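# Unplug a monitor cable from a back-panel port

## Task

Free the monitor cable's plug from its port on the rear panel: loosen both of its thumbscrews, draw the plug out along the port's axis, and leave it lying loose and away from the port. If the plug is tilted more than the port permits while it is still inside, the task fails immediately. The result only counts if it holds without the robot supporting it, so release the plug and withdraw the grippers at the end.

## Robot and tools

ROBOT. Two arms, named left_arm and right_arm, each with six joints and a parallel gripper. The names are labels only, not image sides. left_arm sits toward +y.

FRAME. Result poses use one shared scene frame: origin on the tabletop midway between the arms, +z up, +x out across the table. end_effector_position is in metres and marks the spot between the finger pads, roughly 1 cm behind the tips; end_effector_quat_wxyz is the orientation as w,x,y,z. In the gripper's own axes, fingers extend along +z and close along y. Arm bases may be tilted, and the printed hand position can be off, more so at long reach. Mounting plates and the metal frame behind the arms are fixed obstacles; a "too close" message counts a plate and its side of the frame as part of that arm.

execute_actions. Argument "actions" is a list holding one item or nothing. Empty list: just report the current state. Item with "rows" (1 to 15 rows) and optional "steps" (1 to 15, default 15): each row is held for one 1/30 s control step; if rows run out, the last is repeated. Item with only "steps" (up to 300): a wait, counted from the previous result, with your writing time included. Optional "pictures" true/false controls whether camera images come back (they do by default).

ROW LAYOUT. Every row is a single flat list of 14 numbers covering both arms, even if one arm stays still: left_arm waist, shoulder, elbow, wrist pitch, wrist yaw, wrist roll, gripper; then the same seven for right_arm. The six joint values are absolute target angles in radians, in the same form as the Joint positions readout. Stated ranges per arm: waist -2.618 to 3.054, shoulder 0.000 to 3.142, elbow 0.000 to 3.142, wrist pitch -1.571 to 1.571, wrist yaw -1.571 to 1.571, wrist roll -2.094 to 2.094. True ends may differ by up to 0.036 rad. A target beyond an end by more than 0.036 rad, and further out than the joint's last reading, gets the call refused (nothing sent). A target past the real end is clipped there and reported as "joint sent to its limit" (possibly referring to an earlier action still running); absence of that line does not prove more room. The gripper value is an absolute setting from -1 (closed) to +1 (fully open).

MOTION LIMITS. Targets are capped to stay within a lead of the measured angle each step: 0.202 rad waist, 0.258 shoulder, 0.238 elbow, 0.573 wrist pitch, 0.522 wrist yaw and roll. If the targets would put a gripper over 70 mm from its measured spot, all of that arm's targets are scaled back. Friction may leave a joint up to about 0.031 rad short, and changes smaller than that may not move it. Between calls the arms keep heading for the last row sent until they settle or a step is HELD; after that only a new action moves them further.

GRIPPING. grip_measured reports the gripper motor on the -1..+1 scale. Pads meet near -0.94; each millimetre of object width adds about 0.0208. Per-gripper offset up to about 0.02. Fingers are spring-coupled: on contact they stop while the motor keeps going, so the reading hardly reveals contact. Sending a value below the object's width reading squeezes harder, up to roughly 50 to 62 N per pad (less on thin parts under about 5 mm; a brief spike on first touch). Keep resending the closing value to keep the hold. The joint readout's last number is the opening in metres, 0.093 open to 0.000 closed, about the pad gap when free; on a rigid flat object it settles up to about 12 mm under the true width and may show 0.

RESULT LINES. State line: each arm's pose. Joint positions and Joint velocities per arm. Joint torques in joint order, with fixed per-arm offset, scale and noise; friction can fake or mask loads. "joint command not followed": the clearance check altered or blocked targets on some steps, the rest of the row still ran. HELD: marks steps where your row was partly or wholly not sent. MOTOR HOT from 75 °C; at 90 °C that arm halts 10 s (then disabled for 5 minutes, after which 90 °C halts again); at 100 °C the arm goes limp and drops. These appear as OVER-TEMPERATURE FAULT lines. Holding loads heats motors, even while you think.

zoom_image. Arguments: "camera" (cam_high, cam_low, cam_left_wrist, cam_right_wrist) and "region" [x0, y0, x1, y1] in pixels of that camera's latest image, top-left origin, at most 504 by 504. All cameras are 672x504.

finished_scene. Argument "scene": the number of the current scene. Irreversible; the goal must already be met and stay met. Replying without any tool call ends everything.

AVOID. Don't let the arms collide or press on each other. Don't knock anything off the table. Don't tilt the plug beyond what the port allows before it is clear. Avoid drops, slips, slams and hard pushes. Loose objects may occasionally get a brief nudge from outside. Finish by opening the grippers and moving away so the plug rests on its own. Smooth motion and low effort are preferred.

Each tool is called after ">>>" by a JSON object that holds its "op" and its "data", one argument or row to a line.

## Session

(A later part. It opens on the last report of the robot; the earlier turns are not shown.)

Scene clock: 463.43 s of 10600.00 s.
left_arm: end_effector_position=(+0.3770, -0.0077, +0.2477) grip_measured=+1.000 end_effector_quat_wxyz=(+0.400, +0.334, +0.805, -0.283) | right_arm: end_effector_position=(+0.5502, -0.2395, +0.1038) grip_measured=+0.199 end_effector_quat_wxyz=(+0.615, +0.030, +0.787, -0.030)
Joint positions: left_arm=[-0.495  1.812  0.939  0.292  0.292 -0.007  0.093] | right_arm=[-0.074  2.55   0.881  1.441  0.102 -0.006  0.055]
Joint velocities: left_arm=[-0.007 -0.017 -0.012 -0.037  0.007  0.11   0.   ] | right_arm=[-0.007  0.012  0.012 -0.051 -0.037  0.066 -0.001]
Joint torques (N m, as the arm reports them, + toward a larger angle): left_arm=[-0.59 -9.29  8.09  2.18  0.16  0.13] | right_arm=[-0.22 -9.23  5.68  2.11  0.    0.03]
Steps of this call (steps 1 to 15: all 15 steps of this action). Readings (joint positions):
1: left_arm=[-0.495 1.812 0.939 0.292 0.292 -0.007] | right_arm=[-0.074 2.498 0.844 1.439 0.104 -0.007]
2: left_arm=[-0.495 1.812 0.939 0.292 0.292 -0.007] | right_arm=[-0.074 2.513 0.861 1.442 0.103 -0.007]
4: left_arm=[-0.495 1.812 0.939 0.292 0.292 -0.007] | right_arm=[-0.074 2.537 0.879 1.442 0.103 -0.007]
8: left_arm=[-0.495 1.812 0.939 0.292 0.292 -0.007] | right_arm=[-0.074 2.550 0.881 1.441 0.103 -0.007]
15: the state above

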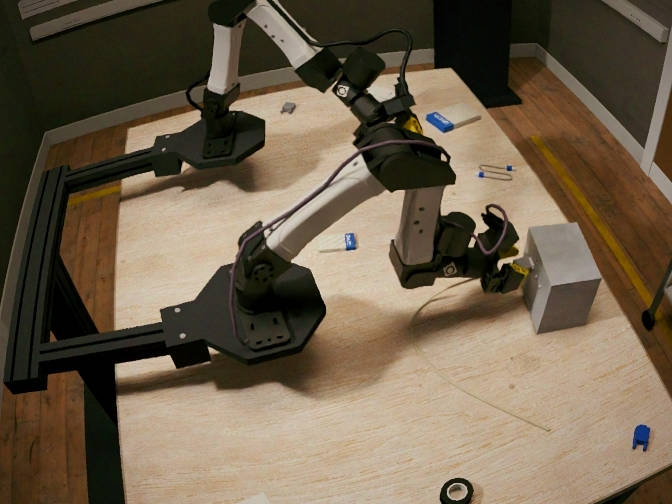

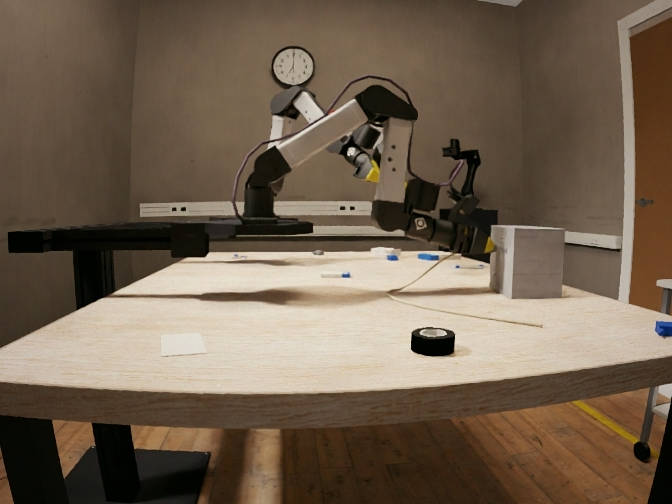

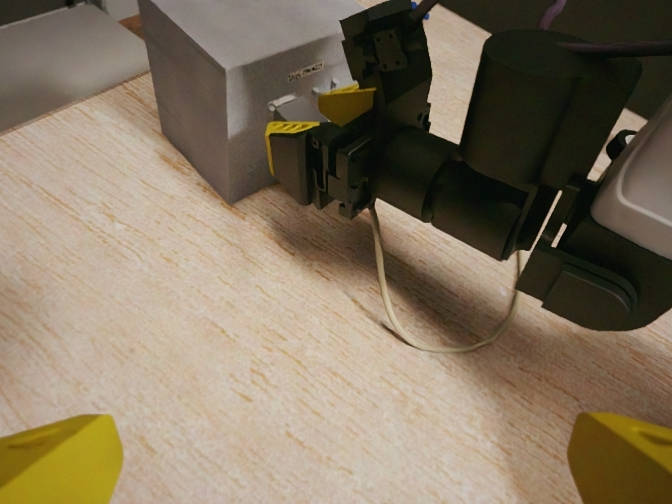

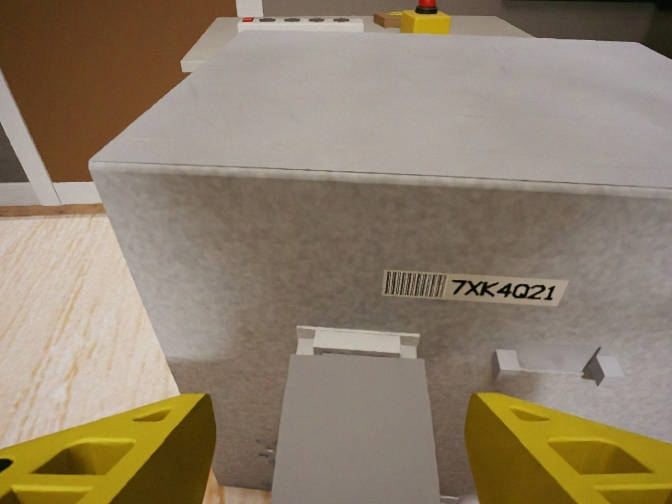

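>>> {"op": "execute_actions", "data": {
  "actions": [
    {"rows":[[-0.5,1.8,0.95,0.3,0.3,0,1,-0.087,2.55,0.88,1.445,0.105,0.03,-0.1]],"steps":10}
  ],
  "pictures": false
}}

>>> {"op": "execute_actions", "data": {
  "actions": [
    {"rows":[[-0.5,1.8,0.95,0.3,0.3,0,1,-0.08,2.55,0.88,1.445,0.105,0.03,-0.25],[-0.5,1.8,0.95,0.3,0.3,0,1,-0.08,2.55,0.88,1.445,0.105,0.03,-0.42]],"steps":8}
  ],
  "pictures": false
}}

>>> {"op": "execute_actions", "data": {
  "actions": [
    {"rows":[[-0.5,1.8,0.95,0.3,0.3,0,1,-0.075,2.54,0.86,1.455,0.105,0.03,-0.42],[-0.5,1.8,0.95,0.3,0.3,0,1,-0.075,2.54,0.855,1.465,0.105,0.03,-0.42],[-0.5,1.8,0.95,0.3,0.3,0,1,-0.075,2.54,0.85,1.47,0.105,0.03,-0.42],[-0.5,1.8,0.95,0.3,0.3,0,1,-0.075,2.54,0.845,1.475,0.105,0.03,-0.42]],"steps":10}
  ]
}}

Scene clock: 467.03 s of 10600.00 s.
left_arm: end_effector_position=(+0.3770, -0.0077, +0.2477) grip_measured=+1.000 end_effector_quat_wxyz=(+0.400, +0.334, +0.805, -0.283) | right_arm: end_effector_position=(+0.5502, -0.2430, +0.1039) grip_measured=-0.099 end_effector_quat_wxyz=(+0.615, +0.044, +0.787, -0.024)
Joint positions: left_arm=[-0.495  1.812  0.939  0.292  0.292 -0.007  0.093] | right_arm=[-0.081  2.55   0.881  1.442  0.102  0.021  0.04 ]
Joint velocities: left_arm=[-0.002 -0.007 -0.002  0.037 -0.022  0.007  0.   ] | right_arm=[-0.022 -0.007  0.002  0.051  0.007  0.066 -0.001]
Joint torques (N m, as the arm reports them, + toward a larger angle): left_arm=[-0.38 -9.35  8.09  2.18  0.17  0.12] | right_arm=[-0.61 -9.7   3.89  2.23  0.17  0.  ]
Steps of this call (steps 1 to 15: the robot went on to your last target; steps 16 to 90: nothing new was sent; then 0.27 s passed at rest; steps 91 to 100: all 10 steps of this action). Readings (joint positions):
91: left_arm=[-0.495 1.812 0.939 0.292 0.292 -0.007] | right_arm=[-0.074 2.550 0.881 1.442 0.102 -0.002]
92: left_arm=[-0.495 1.812 0.939 0.292 0.292 -0.007] | right_arm=[-0.076 2.550 0.881 1.442 0.102 0.003]
94: left_arm=[-0.495 1.812 0.939 0.292 0.292 -0.007] | right_arm=[-0.080 2.550 0.881 1.442 0.102 0.011]
98: left_arm=[-0.495 1.812 0.939 0.292 0.292 -0.007] | right_arm=[-0.081 2.550 0.881 1.442 0.102 0.019]
100: the state above

Scene clock: 467.30 s of 10600.00 s.
left_arm: end_effector_position=(+0.3770, -0.0077, +0.2477) grip_measured=+1.000 end_effector_quat_wxyz=(+0.400, +0.334, +0.805, -0.283) | right_arm: end_effector_position=(+0.5502, -0.2429, +0.1040) grip_measured=-0.406 end_effector_quat_wxyz=(+0.616, +0.045, +0.786, -0.023)
Joint positions: left_arm=[-0.495  1.812  0.939  0.292  0.292 -0.007  0.093] | right_arm=[-0.081  2.55   0.881  1.442  0.102  0.024  0.026]
Joint velocities: left_arm=[-0.002 -0.002  0.002  0.007  0.037 -0.037  0.   ] | right_arm=[ 0.002  0.002  0.002 -0.022  0.007  0.037 -0.001]
Joint torques (N m, as the arm reports them, + toward a larger angle): left_arm=[-0.46 -9.19  8.06  2.19  0.17  0.12] | right_arm=[-0.09 -9.71  4.    2.22  0.11 -0.02]
Steps of this call (steps 1 to 8: all 8 steps of this action). Readings (joint positions):
1: left_arm=[-0.495 1.812 0.939 0.292 0.292 -0.007] | right_arm=[-0.081 2.550 0.881 1.442 0.102 0.021]
2: left_arm=[-0.495 1.812 0.939 0.292 0.292 -0.007] | right_arm=[-0.081 2.550 0.881 1.442 0.102 0.022]
4: left_arm=[-0.495 1.812 0.939 0.292 0.292 -0.007] | right_arm=[-0.081 2.550 0.881 1.442 0.102 0.024]
8: the state above

Scene clock: 467.63 s of 10600.00 s.
left_arm: end_effector_position=(+0.3770, -0.0077, +0.2477) grip_measured=+1.000 end_effector_quat_wxyz=(+0.400, +0.334, +0.805, -0.283) | right_arm: end_effector_position=(+0.5500, -0.2429, +0.1041) grip_measured=-0.406 end_effector_quat_wxyz=(+0.616, +0.045, +0.786, -0.023)
Joint positions: left_arm=[-0.495  1.812  0.939  0.292  0.292 -0.007  0.093] | right_arm=[-0.081  2.55   0.88   1.444  0.102  0.024  0.026]
Joint velocities: left_arm=[ 0.002  0.002 -0.007  0.081  0.007 -0.022  0.   ] | right_arm=[-0.012 -0.017 -0.012  0.022 -0.11  -0.022 -0.001]
Joint torques (N m, as the arm reports them, + toward a larger angle): left_arm=[-0.54 -9.29  8.22  2.17  0.19  0.11] | right_arm=[  0.31 -10.52   0.87   2.49   0.22   0.07]
Steps of this call (steps 1 to 10: all 10 steps of this action). Readings (joint positions):
1: left_arm=[-0.495 1.812 0.939 0.292 0.292 -0.007] | right_arm=[-0.081 2.550 0.881 1.443 0.102 0.024]
2: left_arm=[-0.495 1.812 0.939 0.292 0.292 -0.007] | right_arm=[-0.081 2.550 0.881 1.443 0.102 0.024]
4: left_arm=[-0.495 1.812 0.939 0.292 0.292 -0.007] | right_arm=[-0.081 2.550 0.880 1.444 0.102 0.024]
8: left_arm=[-0.495 1.812 0.939 0.292 0.292 -0.007] | right_arm=[-0.081 2.550 0.880 1.444 0.102 0.024]
10: the state above

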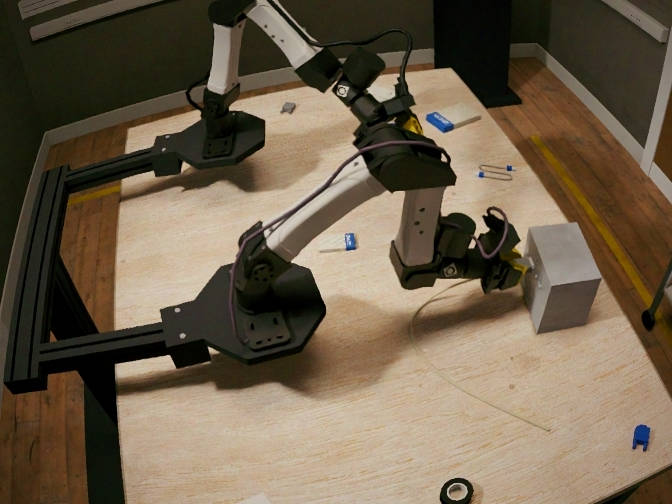

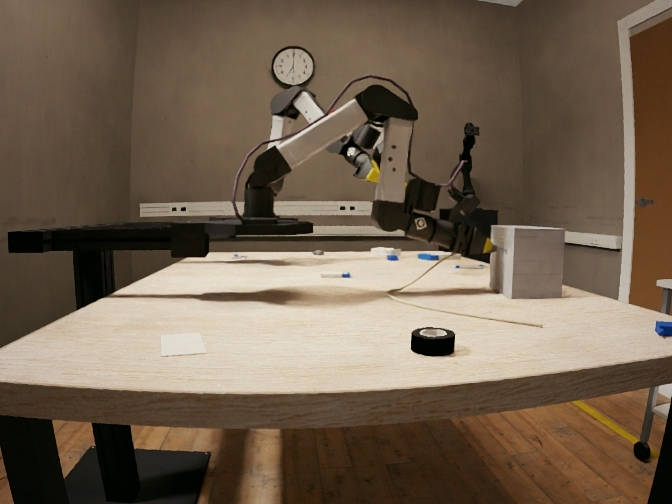

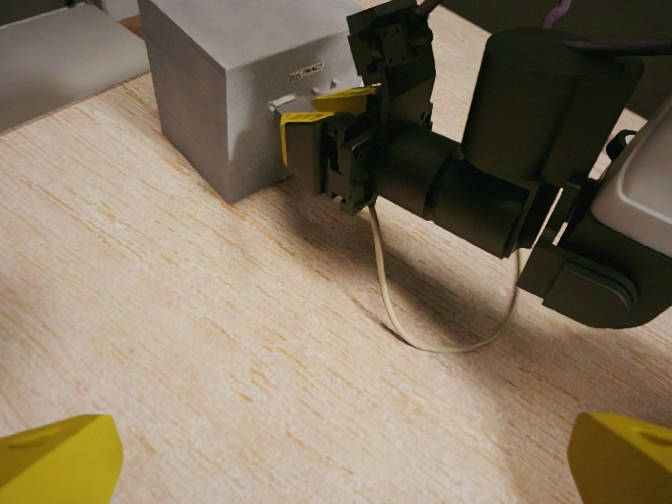

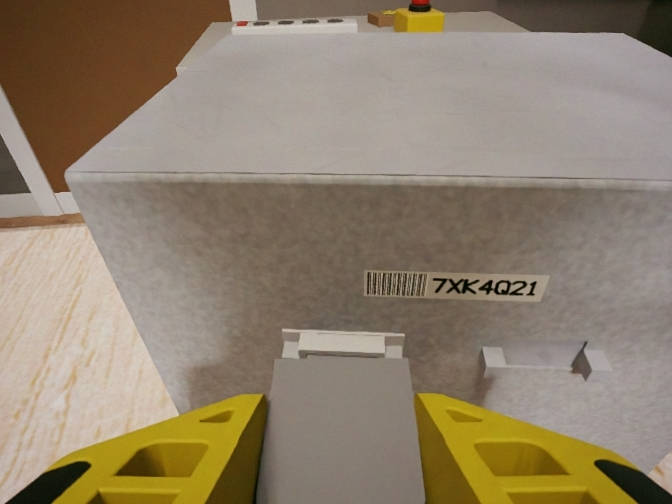

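>>> {"op": "execute_actions", "data": {
  "actions": [
    {"rows":[[-0.5,1.8,0.95,0.3,0.3,0,1,-0.072,2.555,0.83,1.44,0.105,0.03,-0.45]],"steps":10}
  ],
  "pictures": false
}}

>>> {"op": "execute_actions", "data": {
  "actions": [
    {"rows":[[-0.5,1.8,0.95,0.3,0.3,0,1,-0.07,2.56,0.812,1.43,0.105,0.03,-0.45]],"steps":12}
  ],
  "pictures": false
}}

Scene clock: 470.77 s of 10600.00 s.
left_arm: end_effector_position=(+0.3770, -0.0077, +0.2477) grip_measured=+1.000 end_effector_quat_wxyz=(+0.400, +0.334, +0.805, -0.283) | right_arm: end_effector_position=(+0.5492, -0.2429, +0.1032) grip_measured=-0.434 end_effector_quat_wxyz=(+0.615, +0.045, +0.787, -0.023)
Joint positions: left_arm=[-0.495  1.812  0.939  0.292  0.292 -0.007  0.093] | right_arm=[-0.081  2.55   0.877  1.443  0.102  0.024  0.024]
Joint velocities: left_arm=[0.007 0.002 0.002 0.037 0.022 0.007 0.   ] | right_arm=[ 0.002  0.017 -0.002 -0.007  0.007 -0.125  0.   ]
Joint torques (N m, as the arm reports them, + toward a larger angle): left_arm=[-0.51 -9.32  8.08  2.15  0.17  0.12] | right_arm=[ 0.6  -9.48 -0.57  2.12  0.17  0.01]
Steps of this call (steps 1 to 15: the robot went on to your last target; steps 16 to 84: nothing new was sent; steps 85 to 94: all 10 steps of this action). Readings (joint positions):
85: left_arm=[-0.495 1.812 0.939 0.292 0.292 -0.007] | right_arm=[-0.081 2.550 0.878 1.443 0.102 0.024]
86: left_arm=[-0.495 1.812 0.939 0.292 0.292 -0.007] | right_arm=[-0.081 2.550 0.877 1.443 0.102 0.024]
88: left_arm=[-0.495 1.812 0.939 0.292 0.292 -0.007] | right_arm=[-0.081 2.550 0.877 1.443 0.102 0.024]
92: left_arm=[-0.495 1.812 0.939 0.292 0.292 -0.007] | right_arm=[-0.081 2.550 0.877 1.443 0.102 0.024]
94: the state above

Scene clock: 471.17 s of 10600.00 s.
left_arm: end_effector_position=(+0.3770, -0.0077, +0.2477) grip_measured=+1.000 end_effector_quat_wxyz=(+0.400, +0.334, +0.805, -0.283) | right_arm: end_effector_position=(+0.5303, -0.2406, +0.0834) grip_measured=-0.434 end_effector_quat_wxyz=(+0.584, +0.042, +0.810, -0.023)
Joint positions: left_arm=[-0.495  1.812  0.939  0.292  0.292 -0.007  0.093] | right_arm=[-0.077  2.554  0.824  1.424  0.102  0.025  0.024]
Joint velocities: left_arm=[-0.002 -0.002 -0.007  0.007 -0.022  0.051  0.   ] | right_arm=[-0.012  0.007 -0.002 -0.037 -0.007 -0.037  0.001]
Joint torques (N m, as the arm reports them, + toward a larger angle): left_arm=[-0.59 -9.28  8.11  2.17  0.19  0.1 ] | right_arm=[ 0.53 -9.26  2.47  2.19  0.17  0.01]
Steps of this call (steps 1 to 12: all 12 steps of this action). Readings (joint positions):
1: left_arm=[-0.495 1.812 0.939 0.292 0.292 -0.007] | right_arm=[-0.081 2.550 0.875 1.444 0.102 0.025]
2: left_arm=[-0.495 1.812 0.939 0.292 0.292 -0.007] | right_arm=[-0.080 2.550 0.869 1.449 0.102 0.025]
4: left_arm=[-0.495 1.812 0.939 0.292 0.292 -0.007] | right_arm=[-0.079 2.550 0.850 1.455 0.102 0.025]
8: left_arm=[-0.495 1.812 0.939 0.292 0.292 -0.007] | right_arm=[-0.077 2.553 0.824 1.431 0.102 0.025]
12: the state above

>>> {"op": "execute_actions", "data": {
  "actions": [
    {"rows":[[-0.5,1.8,0.95,0.3,0.3,0,1,-0.07,2.66,0.812,1.55,0.105,0.03,-0.45]]}
  ],
  "pictures": false
}}

>>> {"op": "execute_actions", "data": {
  "actions": [
    {"rows":[[-0.5,1.8,0.95,0.3,0.3,0,1,-0.07,2.735,0.83,1.555,0.105,0.03,-0.45]]}
  ]
}}

Scene clock: 475.50 s of 10600.00 s.
left_arm: end_effector_position=(+0.3770, -0.0077, +0.2477) grip_measured=+1.000 end_effector_quat_wxyz=(+0.400, +0.334, +0.805, -0.283) | right_arm: end_effector_position=(+0.5157, -0.2401, +0.0543) grip_measured=-0.434 end_effector_quat_wxyz=(+0.579, +0.041, +0.814, -0.023)
Joint positions: left_arm=[-0.495  1.812  0.939  0.292  0.292 -0.007  0.093] | right_arm=[-0.077  2.666  0.824  1.522  0.102  0.025  0.024]
Joint velocities: left_arm=[ 0.007 -0.002  0.002  0.037 -0.007  0.022  0.   ] | right_arm=[-0.012 -0.002  0.007 -0.022  0.037  0.051 -0.001]
Joint torques (N m, as the arm reports them, + toward a larger angle): left_arm=[-0.51 -9.28  8.16  2.18  0.18  0.11] | right_arm=[ 0.31 -9.93  1.7   2.33  0.19  0.02]
Steps of this call (steps 1 to 15: the robot went on to your last target; steps 16 to 90: nothing new was sent; then 0.83 s passed at rest; steps 91 to 105: all 15 steps of this action). Readings (joint positions):
91: left_arm=[-0.495 1.812 0.939 0.292 0.292 -0.007] | right_arm=[-0.077 2.567 0.824 1.447 0.102 0.025]
92: left_arm=[-0.495 1.812 0.939 0.292 0.292 -0.007] | right_arm=[-0.077 2.587 0.824 1.478 0.102 0.025]
94: left_arm=[-0.495 1.812 0.939 0.292 0.292 -0.007] | right_arm=[-0.077 2.629 0.824 1.500 0.102 0.025]
98: left_arm=[-0.495 1.812 0.939 0.292 0.292 -0.007] | right_arm=[-0.077 2.666 0.824 1.501 0.102 0.025]
105: the state above

Scene clock: 476.00 s of 10600.00 s.
left_arm: end_effector_position=(+0.3770, -0.0077, +0.2477) grip_measured=+1.000 end_effector_quat_wxyz=(+0.400, +0.334, +0.805, -0.283) | right_arm: end_effector_position=(+0.5013, -0.2397, +0.0266) grip_measured=-0.434 end_effector_quat_wxyz=(+0.556, +0.040, +0.830, -0.024)
Joint positions: left_arm=[-0.495  1.812  0.939  0.292  0.292 -0.007  0.093] | right_arm=[-0.077  2.735  0.825  1.535  0.102  0.025  0.024]
Joint velocities: left_arm=[ 0.012 -0.002 -0.007  0.022  0.037  0.022  0.   ] | right_arm=[-0.012  0.012 -0.002 -0.007 -0.037  0.007 -0.   ]
Joint torques (N m, as the arm reports them, + toward a larger angle): left_arm=[-0.51 -9.3   8.19  2.17  0.17  0.13] | right_arm=[ 0.8  -9.08  2.51  2.29  0.18 -0.04]
Steps of this call (steps 1 to 15: all 15 steps of this action). Readings (joint positions):
1: left_arm=[-0.495 1.812 0.939 0.292 0.292 -0.007] | right_arm=[-0.077 2.673 0.824 1.530 0.102 0.025]
2: left_arm=[-0.495 1.812 0.939 0.292 0.292 -0.007] | right_arm=[-0.077 2.684 0.825 1.540 0.102 0.025]
4: left_arm=[-0.495 1.812 0.939 0.292 0.292 -0.007] | right_arm=[-0.077 2.710 0.825 1.542 0.102 0.025]
8: left_arm=[-0.495 1.812 0.939 0.292 0.292 -0.007] | right_arm=[-0.077 2.735 0.825 1.534 0.102 0.025]
15: the state above

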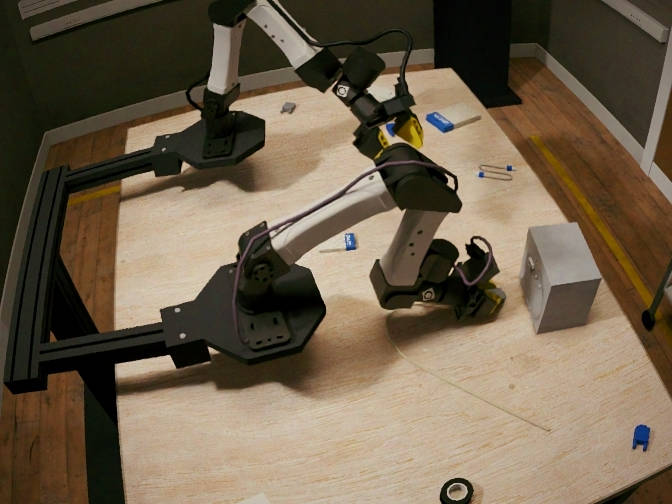

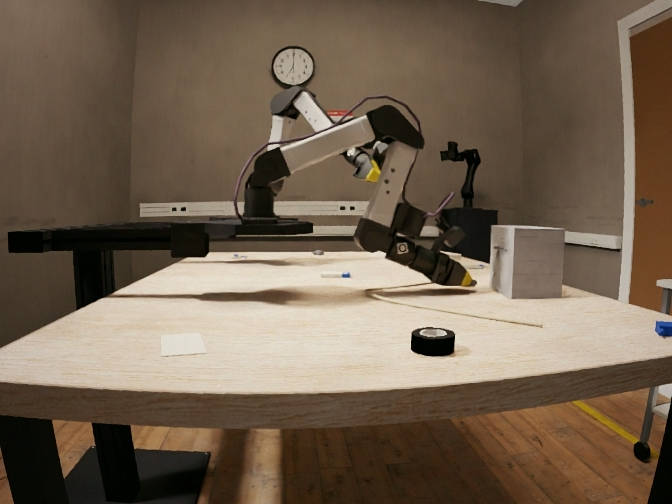

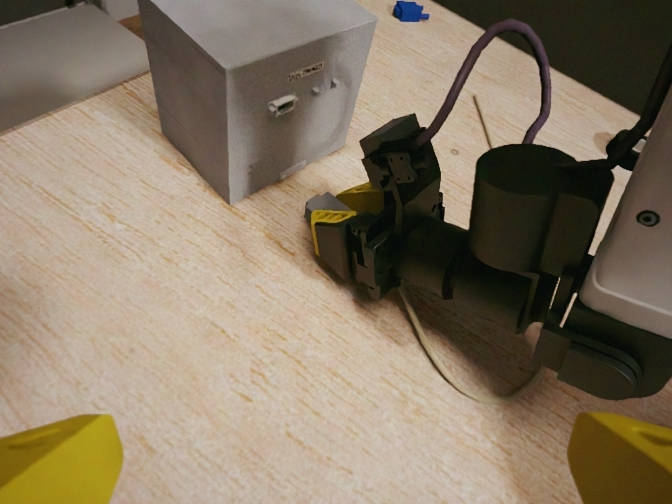

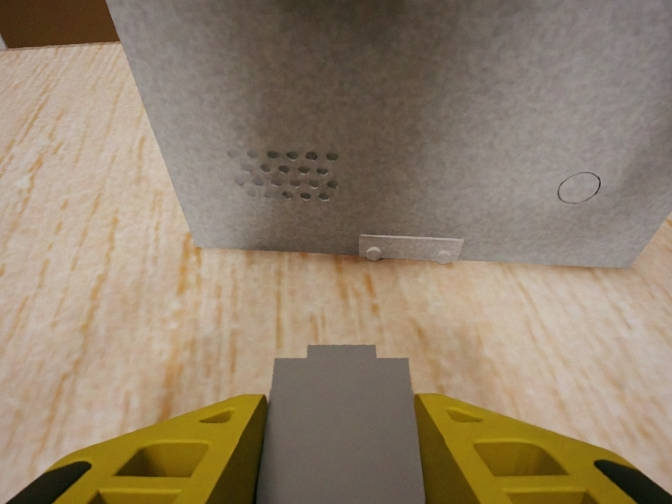

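>>> {"op": "execute_actions", "data": {
  "actions": [
    {"rows":[[-0.5,1.8,0.95,0.3,0.3,0,1,-0.07,2.735,0.83,1.495,0.105,0.03,-0.45]],"steps":12}
  ],
  "pictures": false
}}

>>> {"op": "execute_actions", "data": {
  "actions": [
    {"rows":[[-0.5,1.8,0.95,0.3,0.3,0,1,-0.07,2.735,0.83,1.495,0.105,0.03,0.3]],"steps":8}
  ],
  "pictures": false
}}

>>> {"op": "execute_actions", "data": {
  "actions": [
    {"rows":[[-0.5,1.8,0.95,0.3,0.3,0,1,-0.07,2.35,0.55,1.495,0.105,0.03,0.3]]}
  ]
}}

>>> {"op": "finished_scene", "data": {
  "scene": 1
}}

Scene clock: 480.80 s of 10600.00 s.
left_arm: end_effector_position=(+0.3770, -0.0077, +0.2477) grip_measured=+1.000 end_effector_quat_wxyz=(+0.400, +0.334, +0.805, -0.283) | right_arm: end_effector_position=(+0.4972, -0.2395, +0.0174) grip_measured=-0.434 end_effector_quat_wxyz=(+0.539, +0.039, +0.841, -0.025)
Joint positions: left_arm=[-0.495  1.812  0.939  0.292  0.292 -0.007  0.093] | right_arm=[-0.077  2.735  0.825  1.494  0.102  0.025  0.024]
Joint velocities: left_arm=[ 0.002  0.002 -0.012 -0.051 -0.066  0.066  0.   ] | right_arm=[-0.017 -0.002 -0.002  0.037 -0.007 -0.037 -0.   ]
Joint torques (N m, as the arm reports them, + toward a larger angle): left_arm=[-0.43 -9.23  8.    2.17  0.22  0.12] | right_arm=[ 0.44 -9.49  2.54  2.12  0.13 -0.02]
Steps of this call (steps 1 to 15: the robot went on to your last target; steps 16 to 90: nothing new was sent; then 1.40 s passed at rest; steps 91 to 102: all 12 steps of this action). Readings (joint positions):
91: left_arm=[-0.495 1.812 0.939 0.292 0.292 -0.007] | right_arm=[-0.077 2.735 0.825 1.531 0.102 0.025]
92: left_arm=[-0.495 1.812 0.939 0.292 0.292 -0.007] | right_arm=[-0.077 2.735 0.825 1.525 0.102 0.025]
94: left_arm=[-0.495 1.812 0.939 0.292 0.292 -0.007] | right_arm=[-0.077 2.735 0.825 1.511 0.102 0.025]
98: left_arm=[-0.495 1.812 0.939 0.292 0.292 -0.007] | right_arm=[-0.077 2.735 0.825 1.498 0.102 0.025]
102: the state above

Scene clock: 481.07 s of 10600.00 s.
left_arm: end_effector_position=(+0.3770, -0.0077, +0.2477) grip_measured=+1.000 end_effector_quat_wxyz=(+0.400, +0.334, +0.805, -0.283) | right_arm: end_effector_position=(+0.4972, -0.2395, +0.0173) grip_measured=+0.298 end_effector_quat_wxyz=(+0.538, +0.039, +0.841, -0.025)
Joint positions: left_arm=[-0.495  1.812  0.939  0.292  0.292 -0.007  0.093] | right_arm=[-0.077  2.735  0.825  1.493  0.102  0.025  0.06 ]
Joint velocities: left_arm=[-0.032  0.012  0.002 -0.066 -0.007 -0.051  0.   ] | right_arm=[ 0.022 -0.017 -0.002 -0.022 -0.037 -0.051  0.001]
Joint torques (N m, as the arm reports them, + toward a larger angle): left_arm=[-0.52 -9.32  8.21  2.15  0.17  0.12] | right_arm=[ 0.5  -9.12  2.9   2.09  0.22 -0.03]
Steps of this call (steps 1 to 8: all 8 steps of this action). Readings (joint positions):
1: left_arm=[-0.495 1.812 0.939 0.292 0.292 -0.007] | right_arm=[-0.077 2.735 0.825 1.493 0.102 0.025]
2: left_arm=[-0.495 1.812 0.939 0.292 0.292 -0.007] | right_arm=[-0.077 2.735 0.825 1.493 0.102 0.025]
4: left_arm=[-0.495 1.812 0.939 0.292 0.292 -0.007] | right_arm=[-0.077 2.735 0.825 1.493 0.102 0.025]
8: the state above

Scene clock: 481.57 s of 10600.00 s.
left_arm: end_effector_position=(+0.3770, -0.0077, +0.2477) grip_measured=+1.000 end_effector_quat_wxyz=(+0.400, +0.334, +0.805, -0.283) | right_arm: end_effector_position=(+0.4841, -0.2419, +0.1334) grip_measured=+0.299 end_effector_quat_wxyz=(+0.595, +0.042, +0.802, -0.022)
Joint positions: left_arm=[-0.495  1.812  0.939  0.292  0.292 -0.007  0.093] | right_arm=[-0.077  2.338  0.559  1.501  0.101  0.025  0.06 ]
Joint velocities: left_arm=[ 0.007  0.007 -0.007  0.022  0.066 -0.037  0.   ] | right_arm=[-0.017  0.002 -0.017 -0.066 -0.037 -0.081 -0.001]
Joint torques (N m, as the arm reports them, + toward a larger angle): left_arm=[-0.45 -9.16  8.12  2.18  0.18  0.13] | right_arm=[ 0.38 -7.34  2.51  2.15  0.13 -0.02]
Steps of this call (steps 1 to 15: all 15 steps of this action). Readings (joint positions):
1: left_arm=[-0.495 1.812 0.939 0.292 0.292 -0.007] | right_arm=[-0.077 2.698 0.785 1.474 0.101 0.025]
2: left_arm=[-0.495 1.812 0.939 0.292 0.292 -0.007] | right_arm=[-0.077 2.625 0.696 1.457 0.101 0.025]
4: left_arm=[-0.495 1.812 0.939 0.292 0.292 -0.007] | right_arm=[-0.077 2.472 0.577 1.451 0.101 0.025]
8: left_arm=[-0.495 1.812 0.939 0.292 0.292 -0.007] | right_arm=[-0.077 2.337 0.559 1.508 0.101 0.025]
15: the state above

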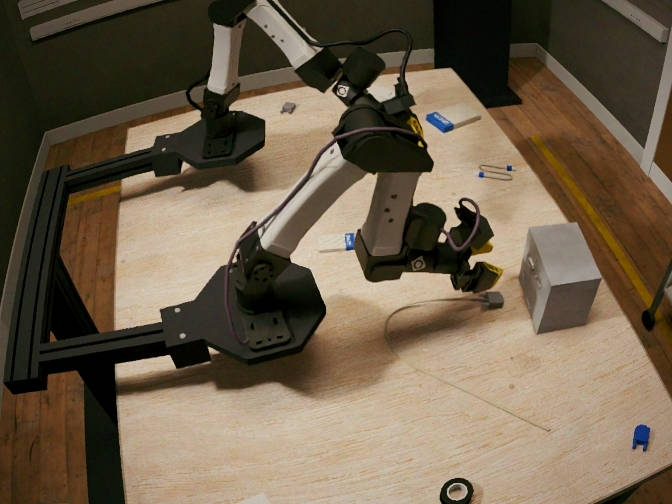

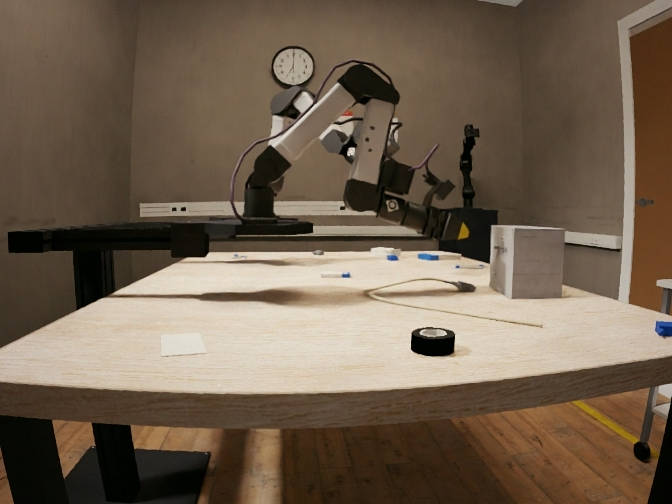

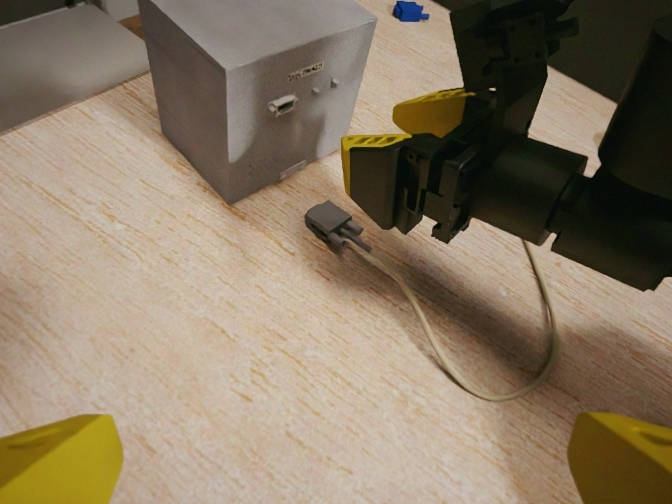

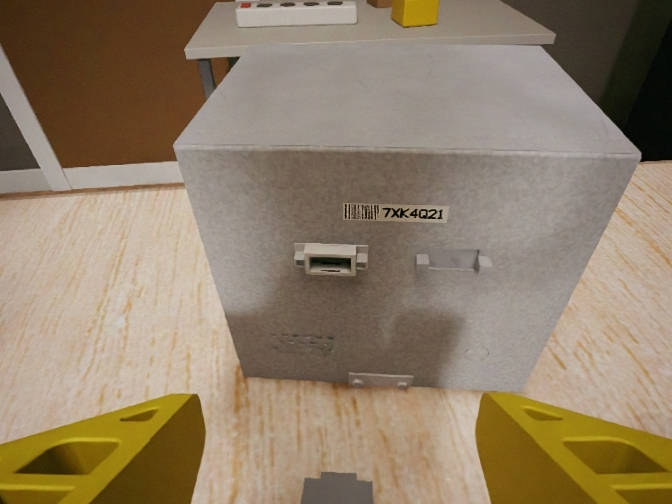

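The scene is finished: the task was done.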